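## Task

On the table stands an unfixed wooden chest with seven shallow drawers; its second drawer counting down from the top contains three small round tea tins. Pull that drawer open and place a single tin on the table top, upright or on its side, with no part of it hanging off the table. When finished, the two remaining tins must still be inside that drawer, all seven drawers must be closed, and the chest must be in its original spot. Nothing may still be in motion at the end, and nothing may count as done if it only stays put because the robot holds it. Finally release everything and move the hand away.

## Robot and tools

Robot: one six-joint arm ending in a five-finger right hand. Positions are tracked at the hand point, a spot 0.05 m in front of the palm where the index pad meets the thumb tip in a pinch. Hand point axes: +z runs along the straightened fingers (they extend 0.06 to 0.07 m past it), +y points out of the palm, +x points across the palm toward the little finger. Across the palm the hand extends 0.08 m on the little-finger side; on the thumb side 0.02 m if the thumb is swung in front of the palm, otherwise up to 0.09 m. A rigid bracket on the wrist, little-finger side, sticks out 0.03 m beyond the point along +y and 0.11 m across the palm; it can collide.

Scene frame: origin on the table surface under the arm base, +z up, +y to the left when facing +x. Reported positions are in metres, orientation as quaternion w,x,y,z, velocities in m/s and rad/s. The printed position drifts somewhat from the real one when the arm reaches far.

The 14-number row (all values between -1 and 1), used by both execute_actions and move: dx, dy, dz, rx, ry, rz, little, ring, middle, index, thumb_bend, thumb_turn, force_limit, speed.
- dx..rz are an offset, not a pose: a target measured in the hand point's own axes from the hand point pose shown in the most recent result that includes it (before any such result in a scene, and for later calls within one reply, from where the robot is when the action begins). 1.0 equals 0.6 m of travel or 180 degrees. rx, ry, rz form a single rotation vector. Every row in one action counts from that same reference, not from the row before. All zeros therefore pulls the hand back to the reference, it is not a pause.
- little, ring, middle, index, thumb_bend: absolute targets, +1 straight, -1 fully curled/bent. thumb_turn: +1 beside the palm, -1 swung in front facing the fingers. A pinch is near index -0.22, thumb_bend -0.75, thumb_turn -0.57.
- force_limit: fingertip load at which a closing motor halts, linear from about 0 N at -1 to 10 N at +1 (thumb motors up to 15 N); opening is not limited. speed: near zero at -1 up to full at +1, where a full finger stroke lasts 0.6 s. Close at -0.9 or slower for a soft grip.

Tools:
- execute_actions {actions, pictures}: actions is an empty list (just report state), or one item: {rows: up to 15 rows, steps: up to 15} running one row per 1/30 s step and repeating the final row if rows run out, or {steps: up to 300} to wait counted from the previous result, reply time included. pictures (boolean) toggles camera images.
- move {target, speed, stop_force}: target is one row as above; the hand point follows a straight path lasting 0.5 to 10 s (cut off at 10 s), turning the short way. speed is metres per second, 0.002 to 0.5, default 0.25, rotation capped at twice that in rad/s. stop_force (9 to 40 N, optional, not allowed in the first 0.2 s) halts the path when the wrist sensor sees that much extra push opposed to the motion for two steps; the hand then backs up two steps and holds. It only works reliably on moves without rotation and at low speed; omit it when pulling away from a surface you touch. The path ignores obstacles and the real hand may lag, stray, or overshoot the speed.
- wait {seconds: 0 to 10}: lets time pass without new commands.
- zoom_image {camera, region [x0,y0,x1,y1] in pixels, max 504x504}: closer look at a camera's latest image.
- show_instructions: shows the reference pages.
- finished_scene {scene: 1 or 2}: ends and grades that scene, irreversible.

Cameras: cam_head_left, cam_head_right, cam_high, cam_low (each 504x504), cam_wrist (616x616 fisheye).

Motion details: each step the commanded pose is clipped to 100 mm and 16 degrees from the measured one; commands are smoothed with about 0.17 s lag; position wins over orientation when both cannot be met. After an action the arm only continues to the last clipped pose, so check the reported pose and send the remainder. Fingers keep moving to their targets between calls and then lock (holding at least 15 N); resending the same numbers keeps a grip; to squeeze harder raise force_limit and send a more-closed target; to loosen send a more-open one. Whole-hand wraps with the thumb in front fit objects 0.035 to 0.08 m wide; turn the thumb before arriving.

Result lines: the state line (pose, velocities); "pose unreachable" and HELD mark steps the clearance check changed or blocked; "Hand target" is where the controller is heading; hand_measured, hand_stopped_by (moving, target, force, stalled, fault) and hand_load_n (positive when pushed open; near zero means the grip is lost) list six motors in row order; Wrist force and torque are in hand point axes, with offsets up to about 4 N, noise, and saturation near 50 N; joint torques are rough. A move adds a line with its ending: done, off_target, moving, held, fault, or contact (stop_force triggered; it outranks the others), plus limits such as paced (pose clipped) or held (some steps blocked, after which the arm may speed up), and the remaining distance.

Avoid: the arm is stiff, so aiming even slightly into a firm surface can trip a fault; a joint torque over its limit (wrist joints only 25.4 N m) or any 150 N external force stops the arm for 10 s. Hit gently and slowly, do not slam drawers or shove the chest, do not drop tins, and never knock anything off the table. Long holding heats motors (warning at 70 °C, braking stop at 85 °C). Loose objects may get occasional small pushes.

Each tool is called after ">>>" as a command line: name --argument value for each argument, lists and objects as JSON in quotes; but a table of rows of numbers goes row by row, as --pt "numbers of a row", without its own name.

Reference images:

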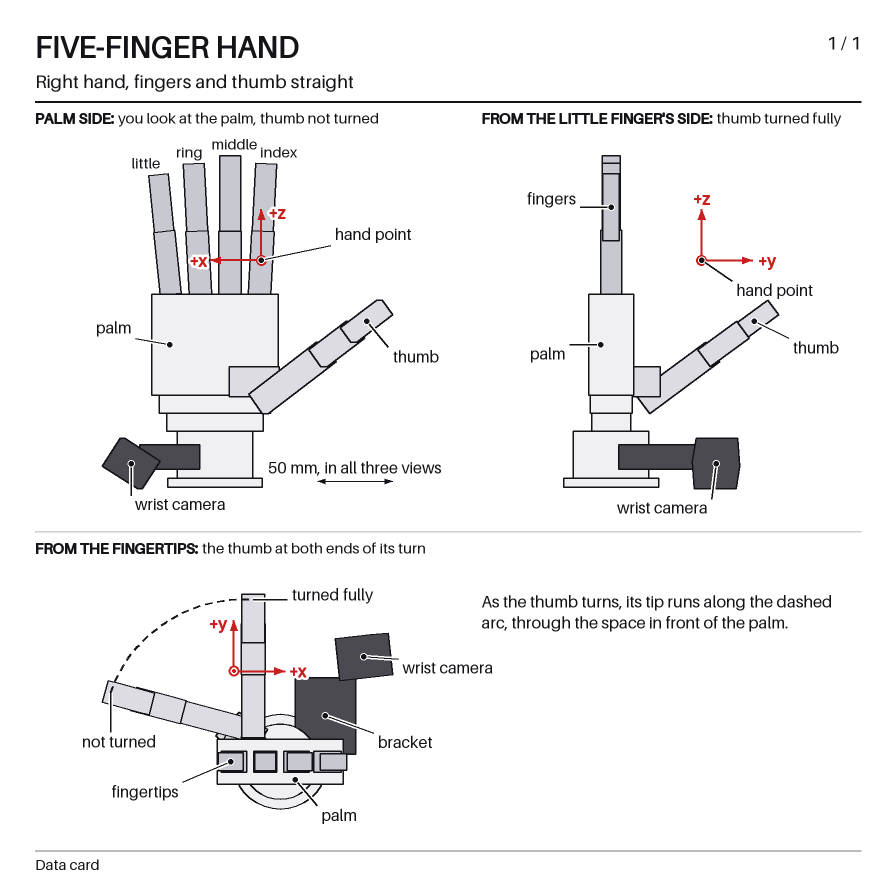

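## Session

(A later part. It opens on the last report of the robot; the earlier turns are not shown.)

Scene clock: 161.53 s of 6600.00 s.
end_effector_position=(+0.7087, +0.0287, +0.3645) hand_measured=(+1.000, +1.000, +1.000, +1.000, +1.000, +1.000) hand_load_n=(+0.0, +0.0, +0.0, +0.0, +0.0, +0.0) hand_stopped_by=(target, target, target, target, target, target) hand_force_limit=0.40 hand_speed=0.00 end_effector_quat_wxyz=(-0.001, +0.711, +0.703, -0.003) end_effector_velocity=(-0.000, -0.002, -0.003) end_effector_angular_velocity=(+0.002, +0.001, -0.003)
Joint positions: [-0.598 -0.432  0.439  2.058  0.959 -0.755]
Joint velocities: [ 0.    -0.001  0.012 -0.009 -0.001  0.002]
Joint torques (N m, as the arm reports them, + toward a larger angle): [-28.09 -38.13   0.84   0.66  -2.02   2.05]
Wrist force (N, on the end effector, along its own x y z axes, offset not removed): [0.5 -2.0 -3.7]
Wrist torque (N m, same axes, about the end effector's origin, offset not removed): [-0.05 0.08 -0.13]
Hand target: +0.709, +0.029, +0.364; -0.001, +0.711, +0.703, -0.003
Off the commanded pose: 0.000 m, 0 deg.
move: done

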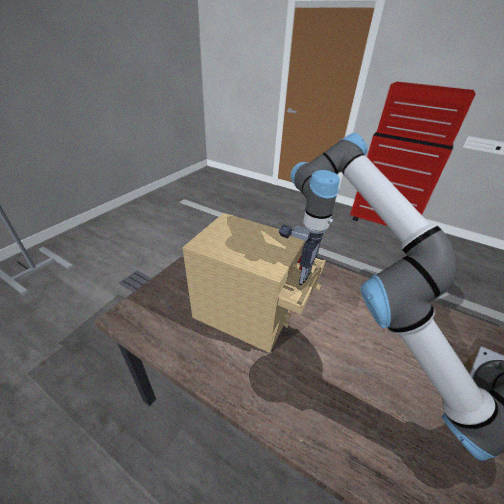

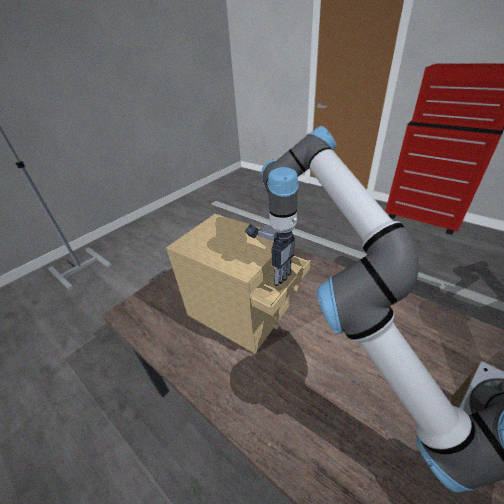

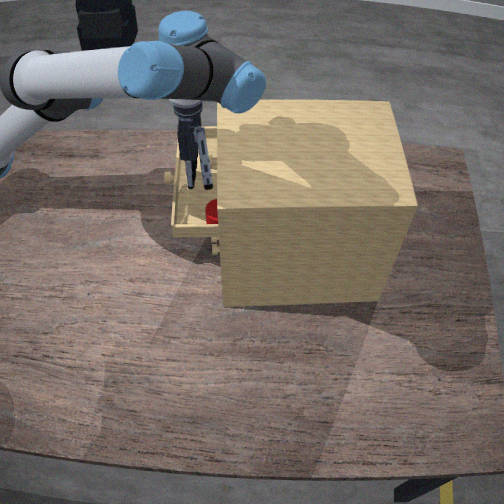

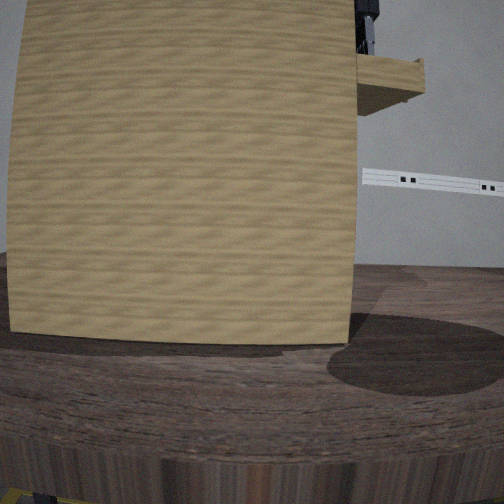

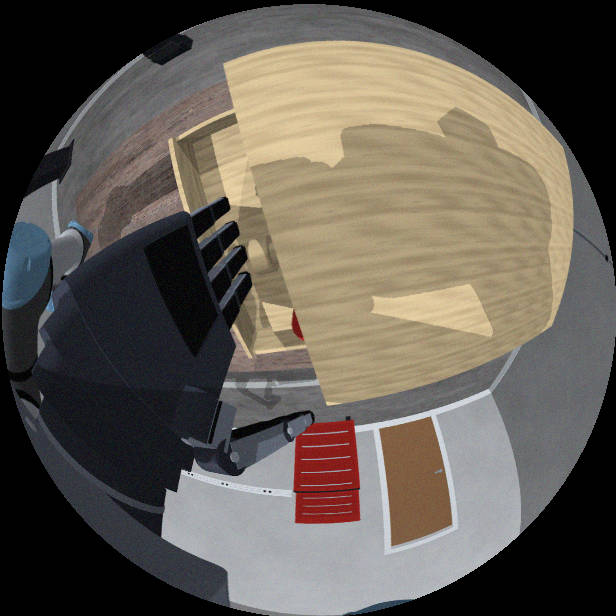

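>>> move --target '[0,-0.2,0,0,0,0,1,1,1,1,1,1,0.4,0]' --speed 0.025 --stop_force 20

Scene clock: 170.00 s of 6600.00 s.
end_effector_position=(+0.5890, +0.0301, +0.3652) hand_measured=(+1.000, +1.000, +1.000, +1.000, +1.000, +1.000) hand_load_n=(+0.0, +0.0, -0.5, -2.0, +0.0, +0.0) hand_stopped_by=(target, target, target, target, target, target) hand_force_limit=0.40 hand_speed=0.00 end_effector_quat_wxyz=(-0.001, +0.711, +0.703, -0.003) end_effector_velocity=(-0.002, -0.000, +0.001) end_effector_angular_velocity=(-0.002, -0.003, +0.001)
Joint positions: [-0.712 -0.8    1.152  1.778  1.016 -0.874]
Joint velocities: [-0.004 -0.006  0.008 -0.004  0.001 -0.003]
Joint torques (N m, as the arm reports them, + toward a larger angle): [-51.27 -29.37  -1.2    0.7    2.19  -1.9 ]
Wrist force (N, on the end effector, along its own x y z axes, offset not removed): [0.5 0.7 -4.0]
Wrist torque (N m, same axes, about the end effector's origin, offset not removed): [-0.05 0.09 0.02]
Hand target: +0.589, +0.030, +0.365; -0.001, +0.711, +0.703, -0.003
Off the commanded pose: 0.000 m, 0 deg.
After step 90, 0.33 s passed at rest.
move: done

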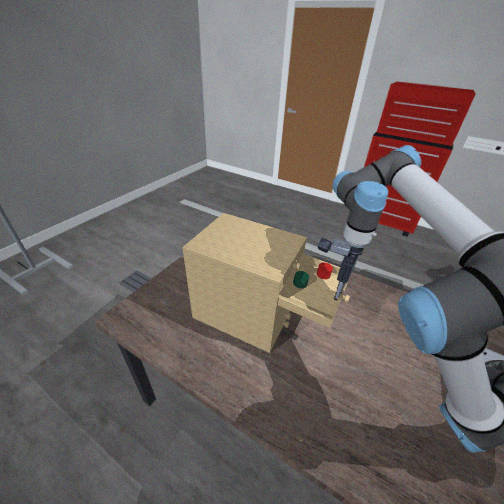

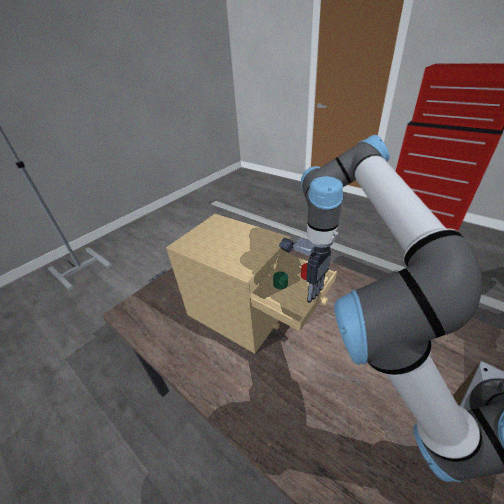

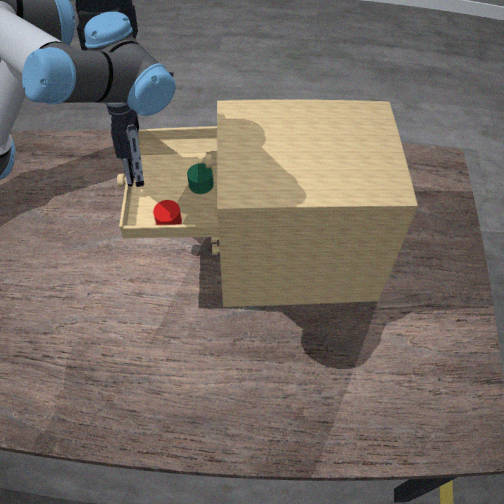

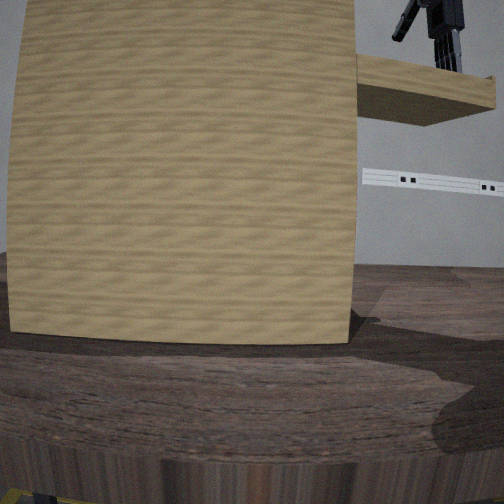

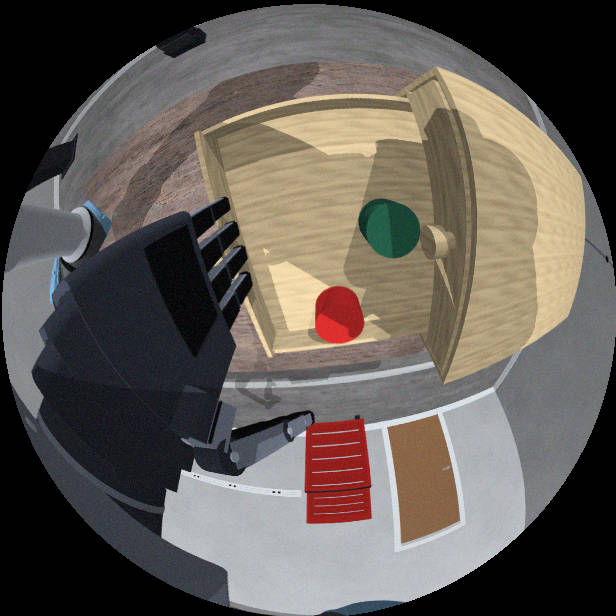

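>>> move --target '[0,0.01,-0.13,0,0,0,1,1,1,1,1,1,0.4,0]' --speed 0.08

>>> move --target '[-0.1,-0.02,0,0,0,0.999,1,1,1,1,1,1,0.4,0]' --speed 0.4

>>> move --target '[0,0,0.08,0.25,0,0,1,1,1,0.5,0.2,-0.57,0.4,0]' --speed 0.2

Scene clock: 203.03 s of 6600.00 s.
end_effector_position=(+0.5954, +0.0304, +0.4429) hand_measured=(+1.000, +1.000, +1.000, +1.000, +1.000, +1.000) hand_load_n=(+0.0, +0.0, +0.0, +0.0, +0.0, +0.0) hand_stopped_by=(target, target, target, target, target, target) hand_force_limit=0.40 hand_speed=0.00 end_effector_quat_wxyz=(-0.001, +0.711, +0.703, -0.003) end_effector_velocity=(+0.001, +0.000, +0.002) end_effector_angular_velocity=(+0.000, +0.001, +0.001)
Joint positions: [-0.772 -0.757  0.932  1.984  1.049 -0.933]
Joint velocities: [-0.     0.004 -0.01   0.007  0.001 -0.002]
Joint torques (N m, as the arm reports them, + toward a larger angle): [-51.15 -15.93 -29.69   4.     1.73  -2.19]
Wrist force (N, on the end effector, along its own x y z axes, offset not removed): [2.4 -3.2 -0.6]
Wrist torque (N m, same axes, about the end effector's origin, offset not removed): [-0.40 -0.17 0.07]
Hand target: +0.595, +0.030, +0.443; -0.001, +0.711, +0.703, -0.003
Off the commanded pose: 0.000 m, 0 deg.
After step 90, 28.60 s passed at rest.
move: done

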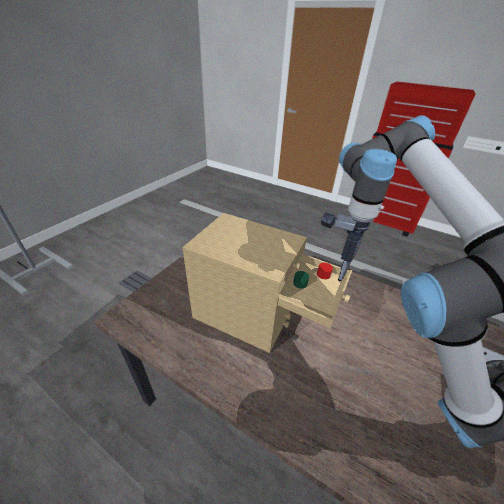

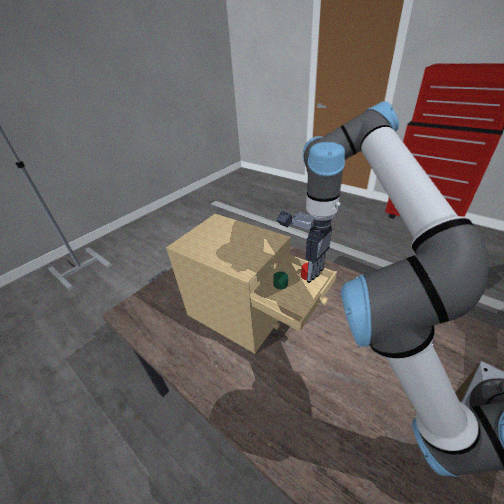

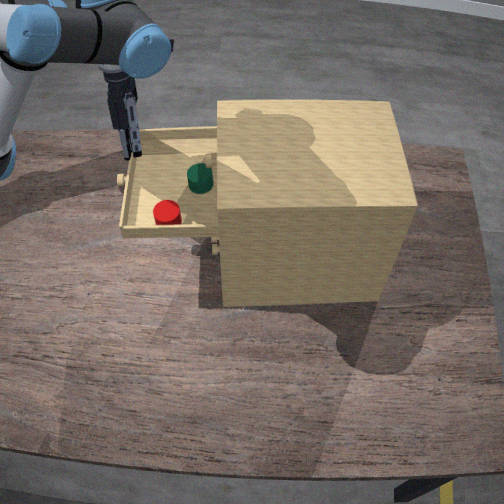

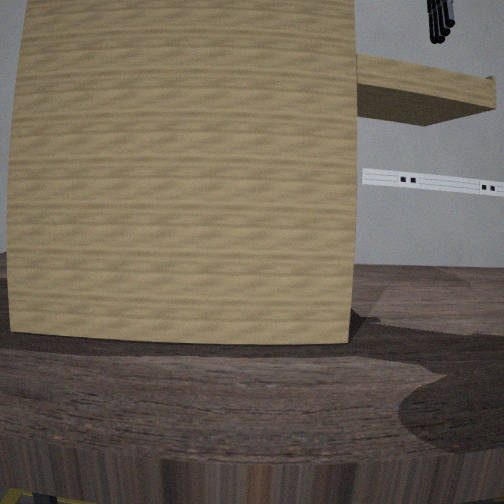

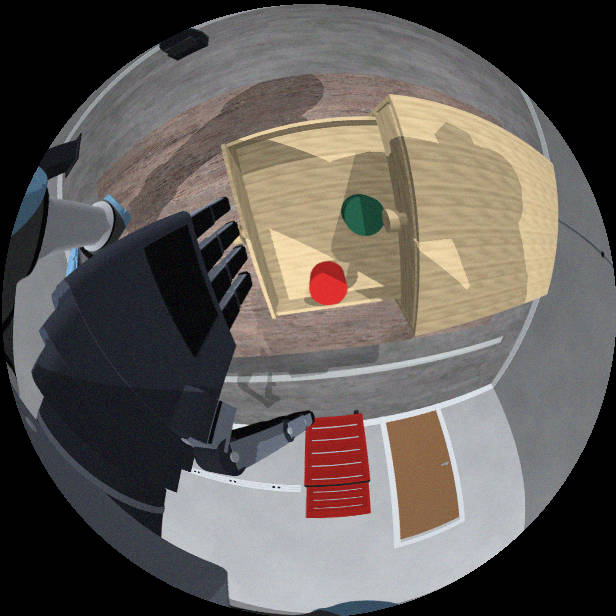

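Scene clock: 207.63 s of 6600.00 s.
end_effector_position=(+0.5808, -0.0288, +0.4423) hand_measured=(+1.000, +1.000, +1.000, +1.000, +1.000, +1.000) hand_load_n=(+0.0, +0.0, +0.0, +0.0, +0.0, +0.0) hand_stopped_by=(target, target, target, target, target, target) hand_force_limit=0.40 hand_speed=0.00 end_effector_quat_wxyz=(-0.066, +0.697, -0.712, +0.063) end_effector_velocity=(-0.001, -0.001, -0.000) end_effector_angular_velocity=(+0.009, +0.003, -0.015)
Joint positions: [-0.809 -0.203  0.035  2.218  0.913  2.255]
Joint velocities: [-0.002  0.005 -0.001  0.006 -0.     0.009]
Joint torques (N m, as the arm reports them, + toward a larger angle): [-56.11 -30.19 -26.07   3.66   0.31   1.82]
Wrist force (N, on the end effector, along its own x y z axes, offset not removed): [2.5 -1.5 -3.2]
Wrist torque (N m, same axes, about the end effector's origin, offset not removed): [-0.06 -0.35 0.08]
Hand target: +0.581, -0.029, +0.442; -0.066, +0.696, -0.712, +0.063
Off the commanded pose: 0.002 m, 11 deg.
elbow stopped short: the move would have taken joint 3 (elbow) straighter than the controller allows; a more bent joint 3 avoids this.
move: off_target

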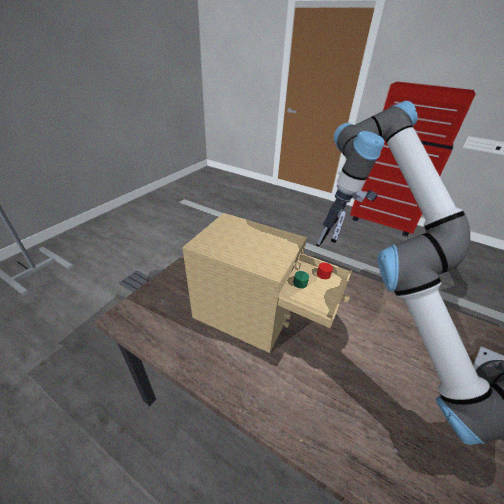

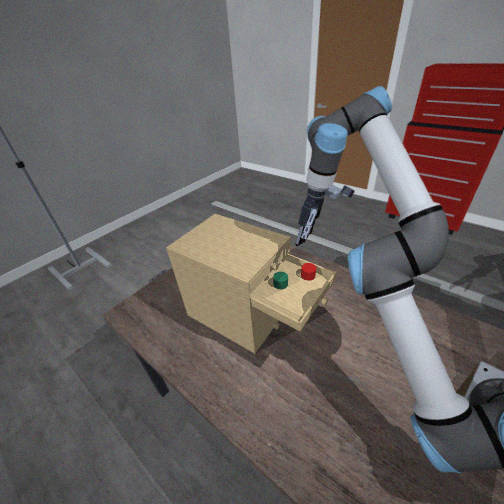

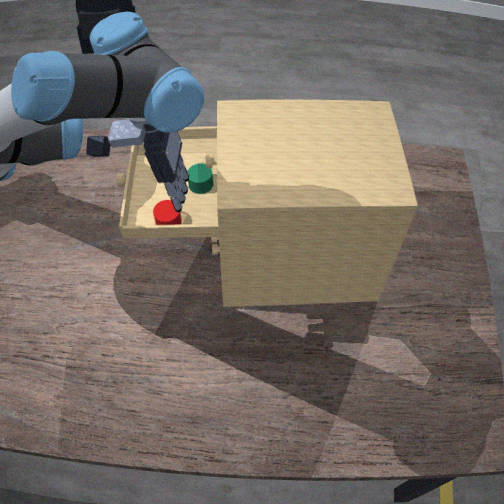

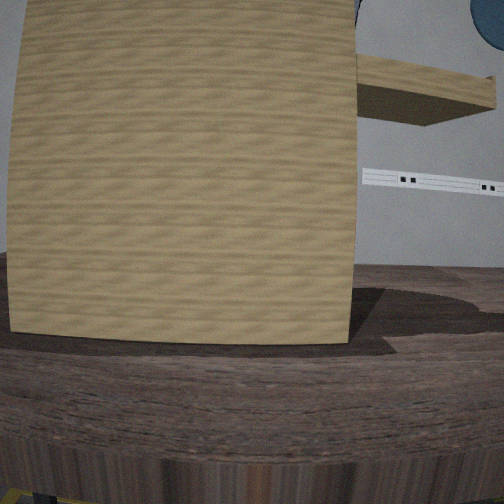

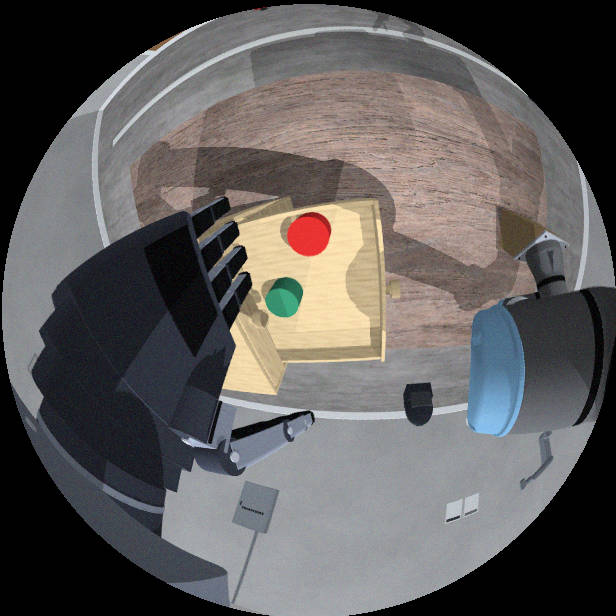

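Scene clock: 210.17 s of 6600.00 s.
end_effector_position=(+0.5893, -0.0287, +0.3951) hand_measured=(+1.000, +1.000, +1.000, +0.500, +0.200, -0.570) hand_load_n=(+0.0, +0.0, +0.0, +0.0, +0.0, +0.0) hand_stopped_by=(target, target, target, target, target, target) hand_force_limit=0.40 hand_speed=0.00 end_effector_quat_wxyz=(-0.327, +0.619, -0.633, +0.330) end_effector_velocity=(+0.000, +0.000, -0.002) end_effector_angular_velocity=(-0.003, -0.012, -0.005)
Joint positions: [-0.944 -0.902  1.372  0.701  0.456  2.883]
Joint velocities: [ 0.001 -0.013  0.019 -0.038  0.003  0.03 ]
Joint torques (N m, as the arm reports them, + toward a larger angle): [-45.09 -24.32  -5.62  -1.1    1.76   2.37]
Wrist force (N, on the end effector, along its own x y z axes, offset not removed): [1.8 0.0 -5.1]
Wrist torque (N m, same axes, about the end effector's origin, offset not removed): [0.29 -0.05 0.09]
Hand target: +0.589, -0.029, +0.395; -0.327, +0.619, -0.633, +0.331
Off the commanded pose: 0.000 m, 0 deg.
move: done

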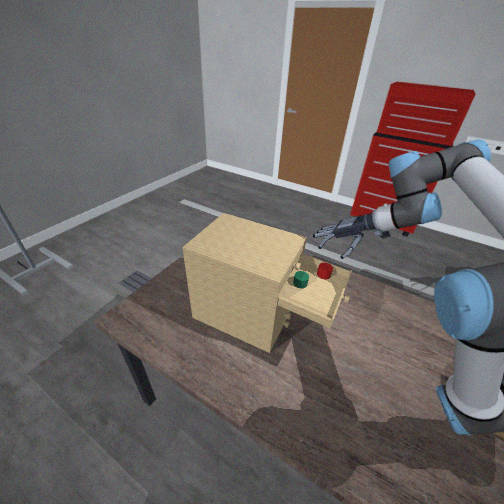

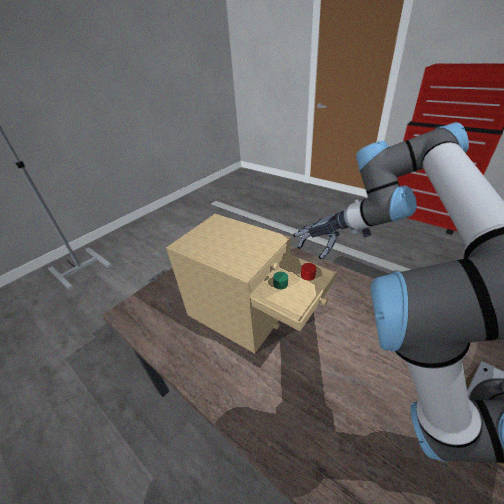

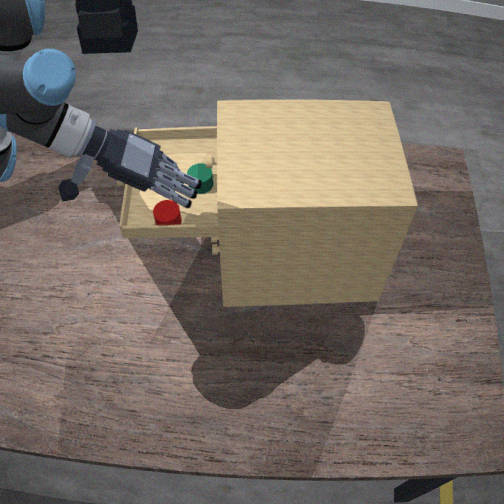

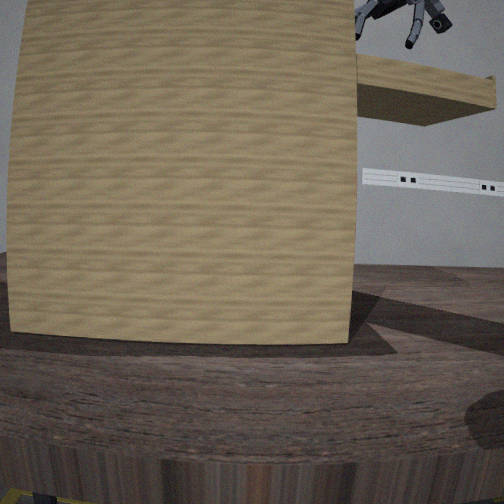

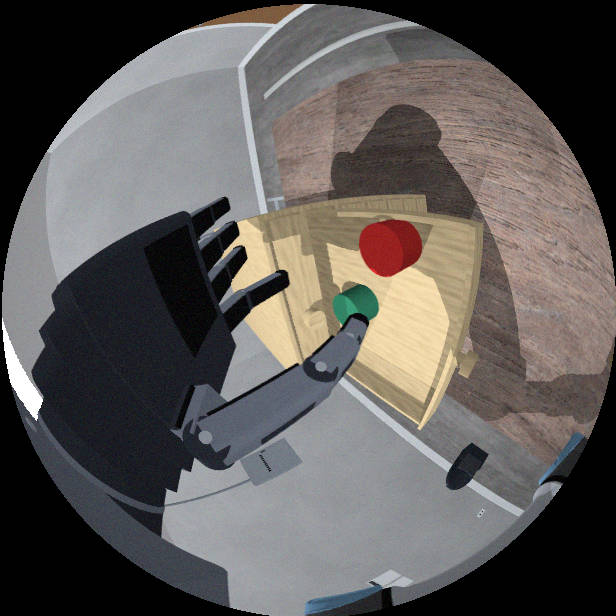

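>>> move --target '[0,0.05,0.059,0,0,0,-1,-1,-1,0.5,0.2,-0.57,0.4,0]' --speed 0.05

>>> zoom_image --camera "cam_high" --region '[60,100,260,300]'

>>> zoom_image --camera "cam_head_left" --region '[260,200,400,340]'

Scene clock: 225.43 s of 6600.00 s.
end_effector_position=(+0.6013, -0.0287, +0.3502) hand_measured=(-1.000, -1.000, -1.000, +0.500, +0.200, -0.570) hand_load_n=(+0.0, +0.0, +0.0, +0.0, +0.0, +0.0) hand_stopped_by=(target, target, target, target, target, target) hand_force_limit=0.40 hand_speed=0.00 end_effector_quat_wxyz=(-0.327, +0.619, -0.633, +0.330) end_effector_velocity=(-0.000, +0.000, -0.001) end_effector_angular_velocity=(+0.002, +0.001, -0.002)
Joint positions: [-0.888 -0.904  1.444  0.532  0.481  2.994]
Joint velocities: [ 0.    -0.     0.002 -0.001  0.001  0.002]
Joint torques (N m, as the arm reports them, + toward a larger angle): [-15.03 -11.92  -5.82  -1.31   1.68   2.39]
Wrist force (N, on the end effector, along its own x y z axes, offset not removed): [2.3 -0.2 -2.9]
Wrist torque (N m, same axes, about the end effector's origin, offset not removed): [0.22 -0.32 0.09]
Hand target: +0.601, -0.029, +0.350; -0.327, +0.619, -0.633, +0.330
Off the commanded pose: 0.000 m, 0 deg.
After step 90, 10.77 s passed at rest.
move: done

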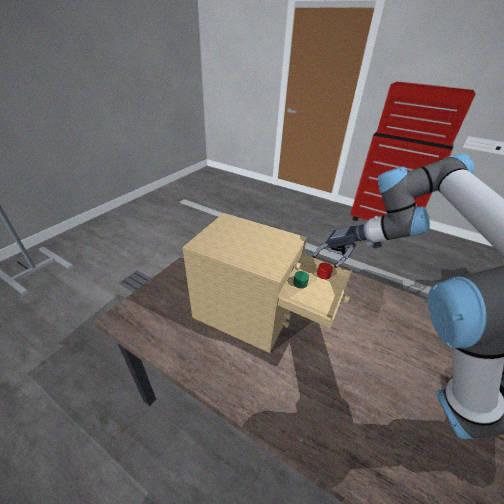

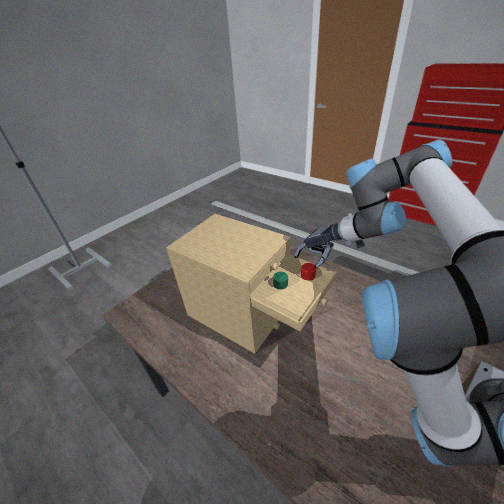

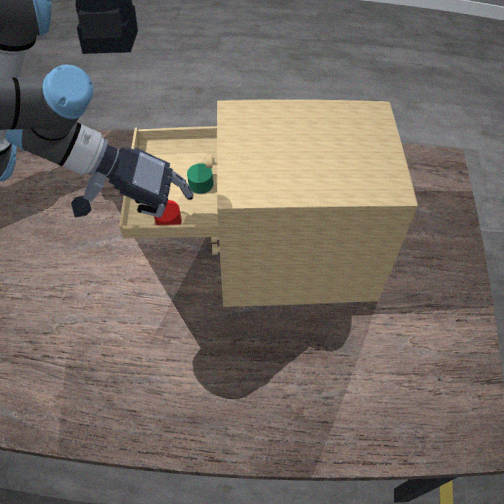

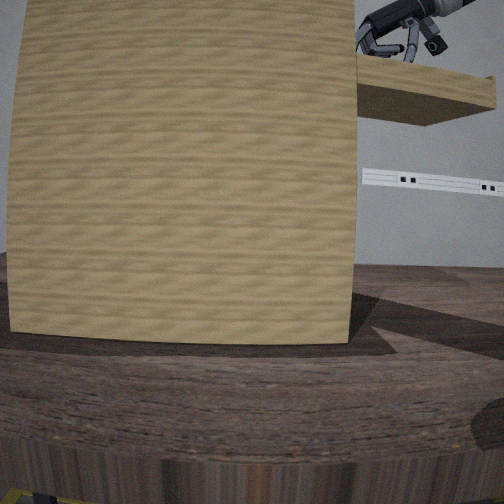

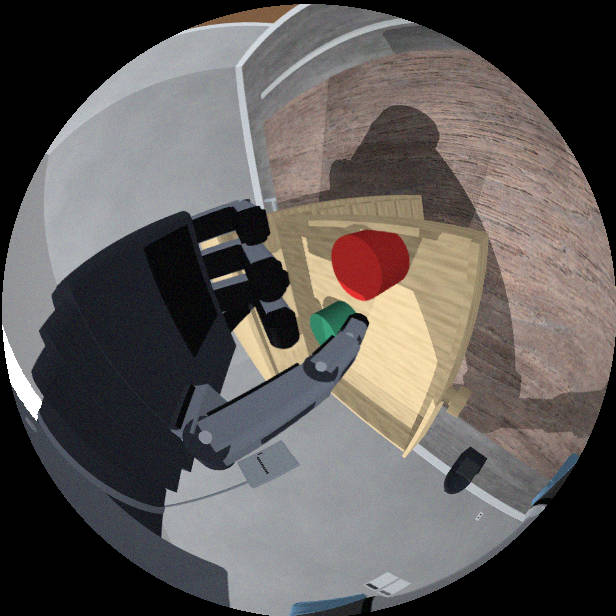

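Region (60, 100, 260, 300) of cam_high's 504x504 image, scaled by 2.520, with more detail than that image has.

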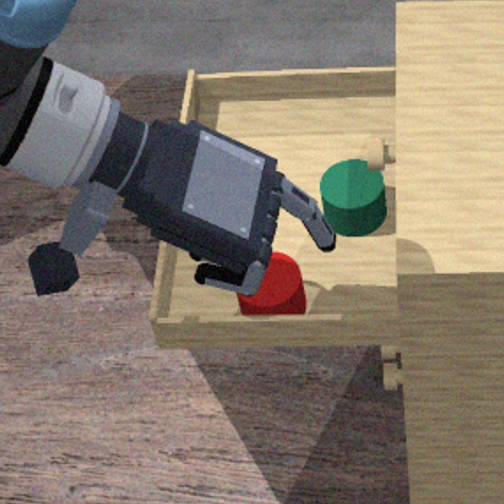

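Region (260, 200, 400, 340) of cam_head_left's 504x504 image, scaled by 3.600, with more detail than that image has.

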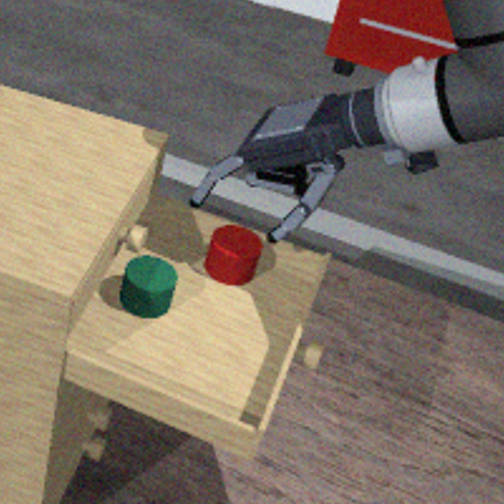

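>>> move --target '[0.014,0.048,0.033,0,0,0,-1,-1,-1,0.5,0.2,-0.57,0.4,0]' --speed 0.02 --stop_force 9

>>> zoom_image --camera "cam_high" --region '[60,100,260,300]'

>>> zoom_image --camera "cam_head_left" --region '[260,200,400,340]'

Scene clock: 234.97 s of 6600.00 s.
end_effector_position=(+0.6010, -0.0370, +0.3154) hand_measured=(-1.000, -1.000, -1.000, +0.500, +0.200, -0.570) hand_load_n=(+0.0, +0.0, +0.0, +0.0, +0.0, +0.0) hand_stopped_by=(target, target, target, target, target, target) hand_force_limit=0.40 hand_speed=0.00 end_effector_quat_wxyz=(-0.327, +0.619, -0.633, +0.330) end_effector_velocity=(+0.000, -0.000, -0.002) end_effector_angular_velocity=(-0.001, -0.001, +0.001)
Joint positions: [-0.864 -0.894  1.509  0.419  0.492  3.037]
Joint velocities: [ 0.002  0.     0.003 -0.008  0.001  0.003]
Joint torques (N m, as the arm reports them, + toward a larger angle): [-16.21 -11.56  -4.03  -1.69   1.91   2.3 ]
Wrist force (N, on the end effector, along its own x y z axes, offset not removed): [0.7 -0.5 1.0]
Wrist torque (N m, same axes, about the end effector's origin, offset not removed): [0.16 -0.11 -0.01]
Hand target: +0.601, -0.037, +0.315; -0.327, +0.619, -0.633, +0.330
Off the commanded pose: 0.000 m, 0 deg.
After step 90, 4.43 s passed at rest.
move: done

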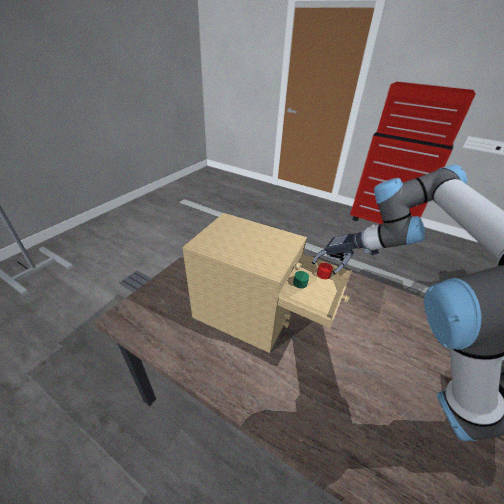

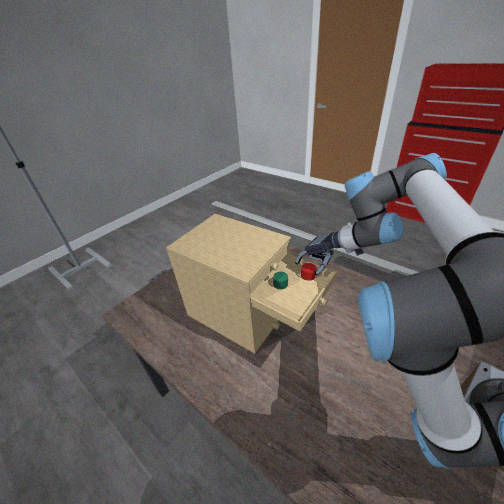

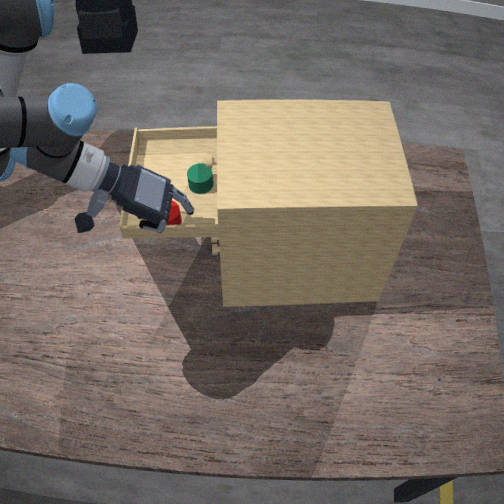

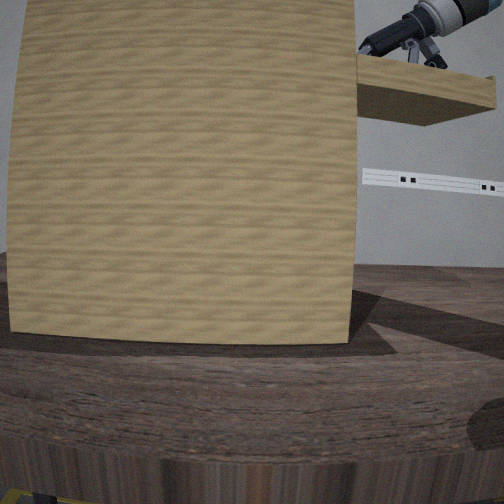

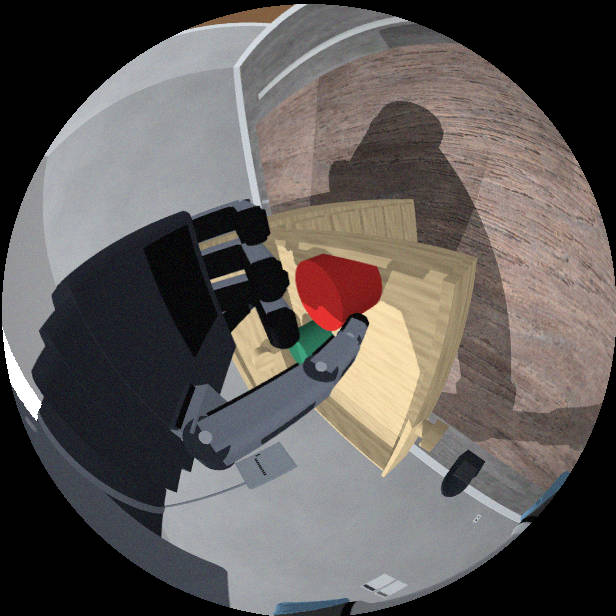

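Region (60, 100, 260, 300) of cam_high's 504x504 image, scaled by 2.520, with more detail than that image has.

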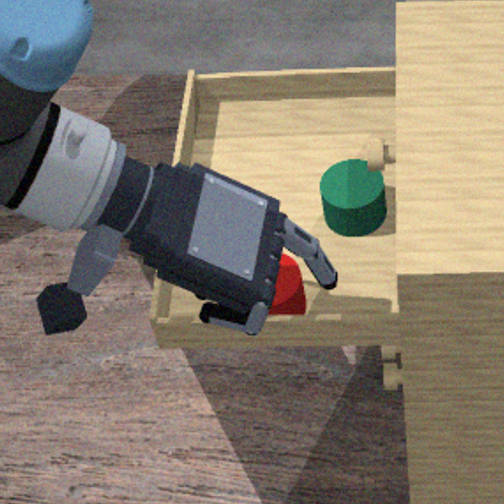

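Region (260, 200, 400, 340) of cam_head_left's 504x504 image, scaled by 3.600, with more detail than that image has.

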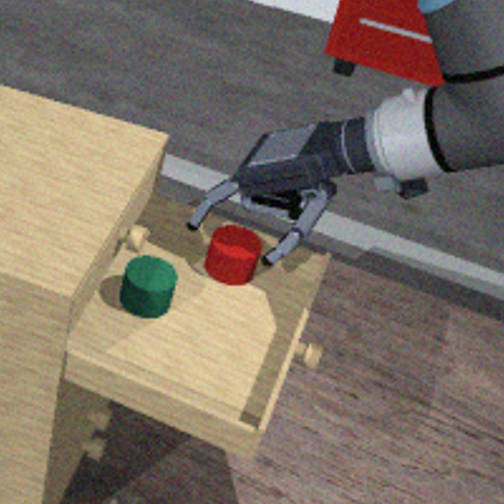

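>>> move --target '[-0.014,0.021,0.014,0,0,0,-1,-1,-1,0.5,0.2,-0.57,0.4,0]' --speed 0.01 --stop_force 9

>>> zoom_image --camera "cam_high" --region '[60,100,260,300]'

>>> zoom_image --camera "cam_head_left" --region '[260,200,400,340]'

Scene clock: 246.47 s of 6600.00 s.
end_effector_position=(+0.6010, -0.0286, +0.3005) hand_measured=(-1.000, -1.000, -1.000, +0.500, +0.200, -0.570) hand_load_n=(+0.0, +0.0, +0.0, +0.0, +0.0, +0.0) hand_stopped_by=(target, target, target, target, target, target) hand_force_limit=0.40 hand_speed=0.00 end_effector_quat_wxyz=(-0.327, +0.619, -0.633, +0.330) end_effector_velocity=(-0.000, -0.000, -0.002) end_effector_angular_velocity=(+0.001, -0.000, -0.002)
Joint positions: [-0.843 -0.913  1.549  0.363  0.504  3.076]
Joint velocities: [ 0.001 -0.001  0.006 -0.008  0.002  0.005]
Joint torques (N m, as the arm reports them, + toward a larger angle): [-16.12 -23.44  -5.45  -1.23   1.9    1.96]
Wrist force (N, on the end effector, along its own x y z axes, offset not removed): [3.3 -1.8 -0.7]
Wrist torque (N m, same axes, about the end effector's origin, offset not removed): [-0.28 -0.49 0.30]
Hand target: +0.601, -0.028, +0.300; -0.327, +0.619, -0.633, +0.330
Off the commanded pose: 0.000 m, 0 deg.
After step 90, 6.57 s passed at rest.
move: done

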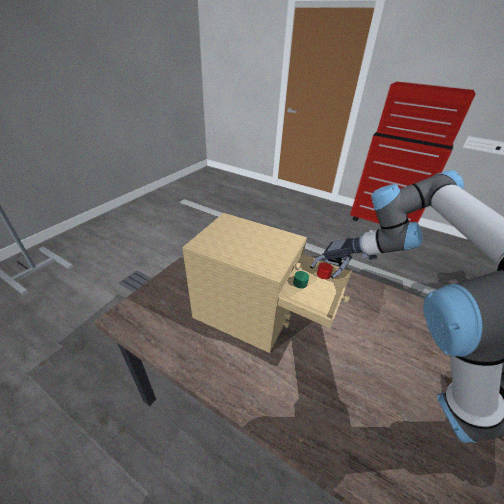

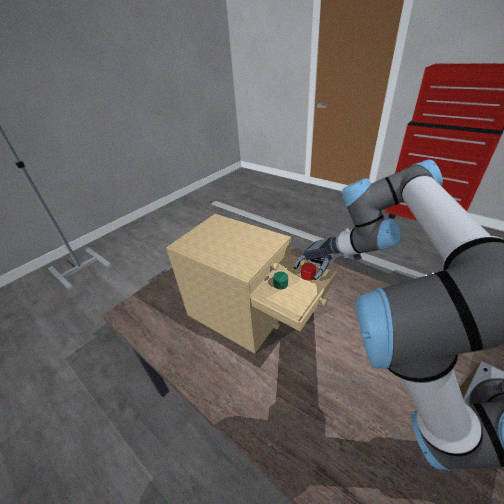

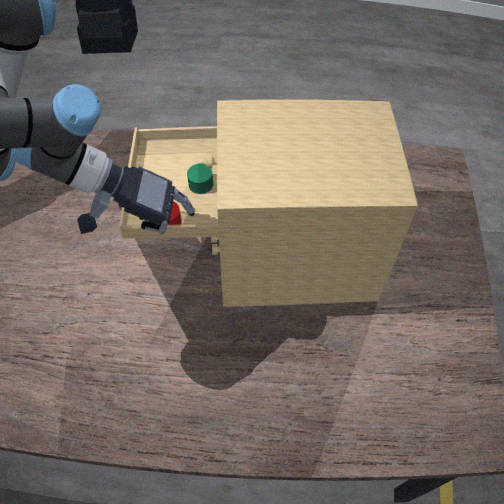

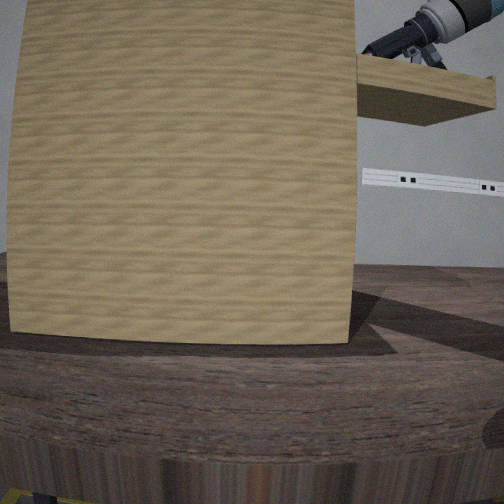

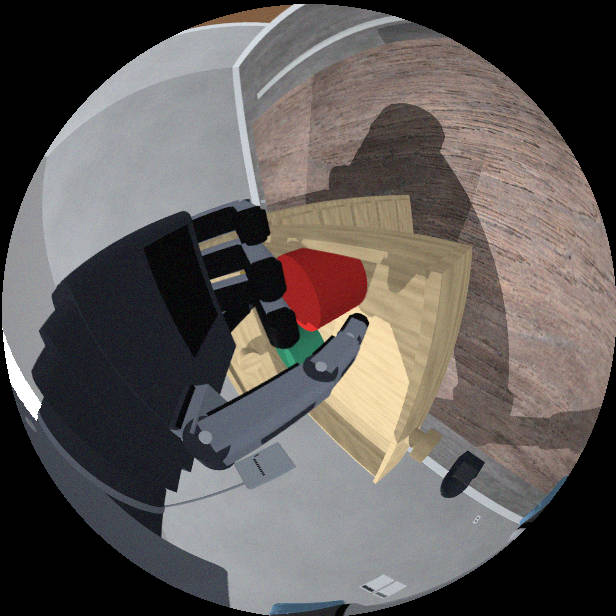

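Region (60, 100, 260, 300) of cam_high's 504x504 image, scaled by 2.520, with more detail than that image has.

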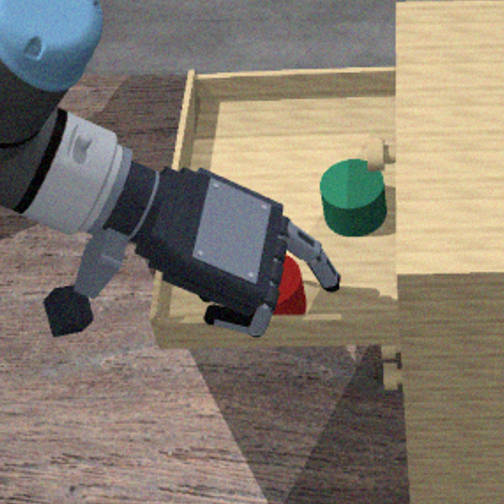

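Region (260, 200, 400, 340) of cam_head_left's 504x504 image, scaled by 3.600, with more detail than that image has.

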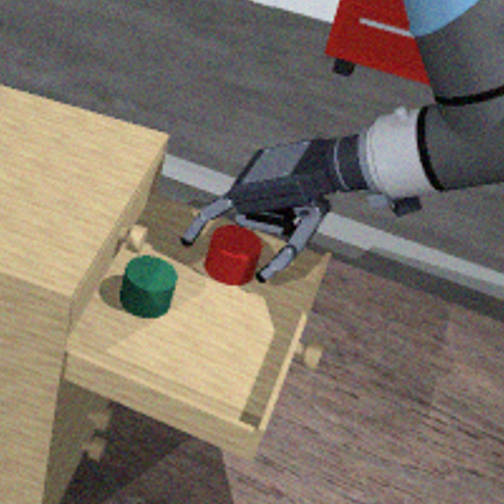

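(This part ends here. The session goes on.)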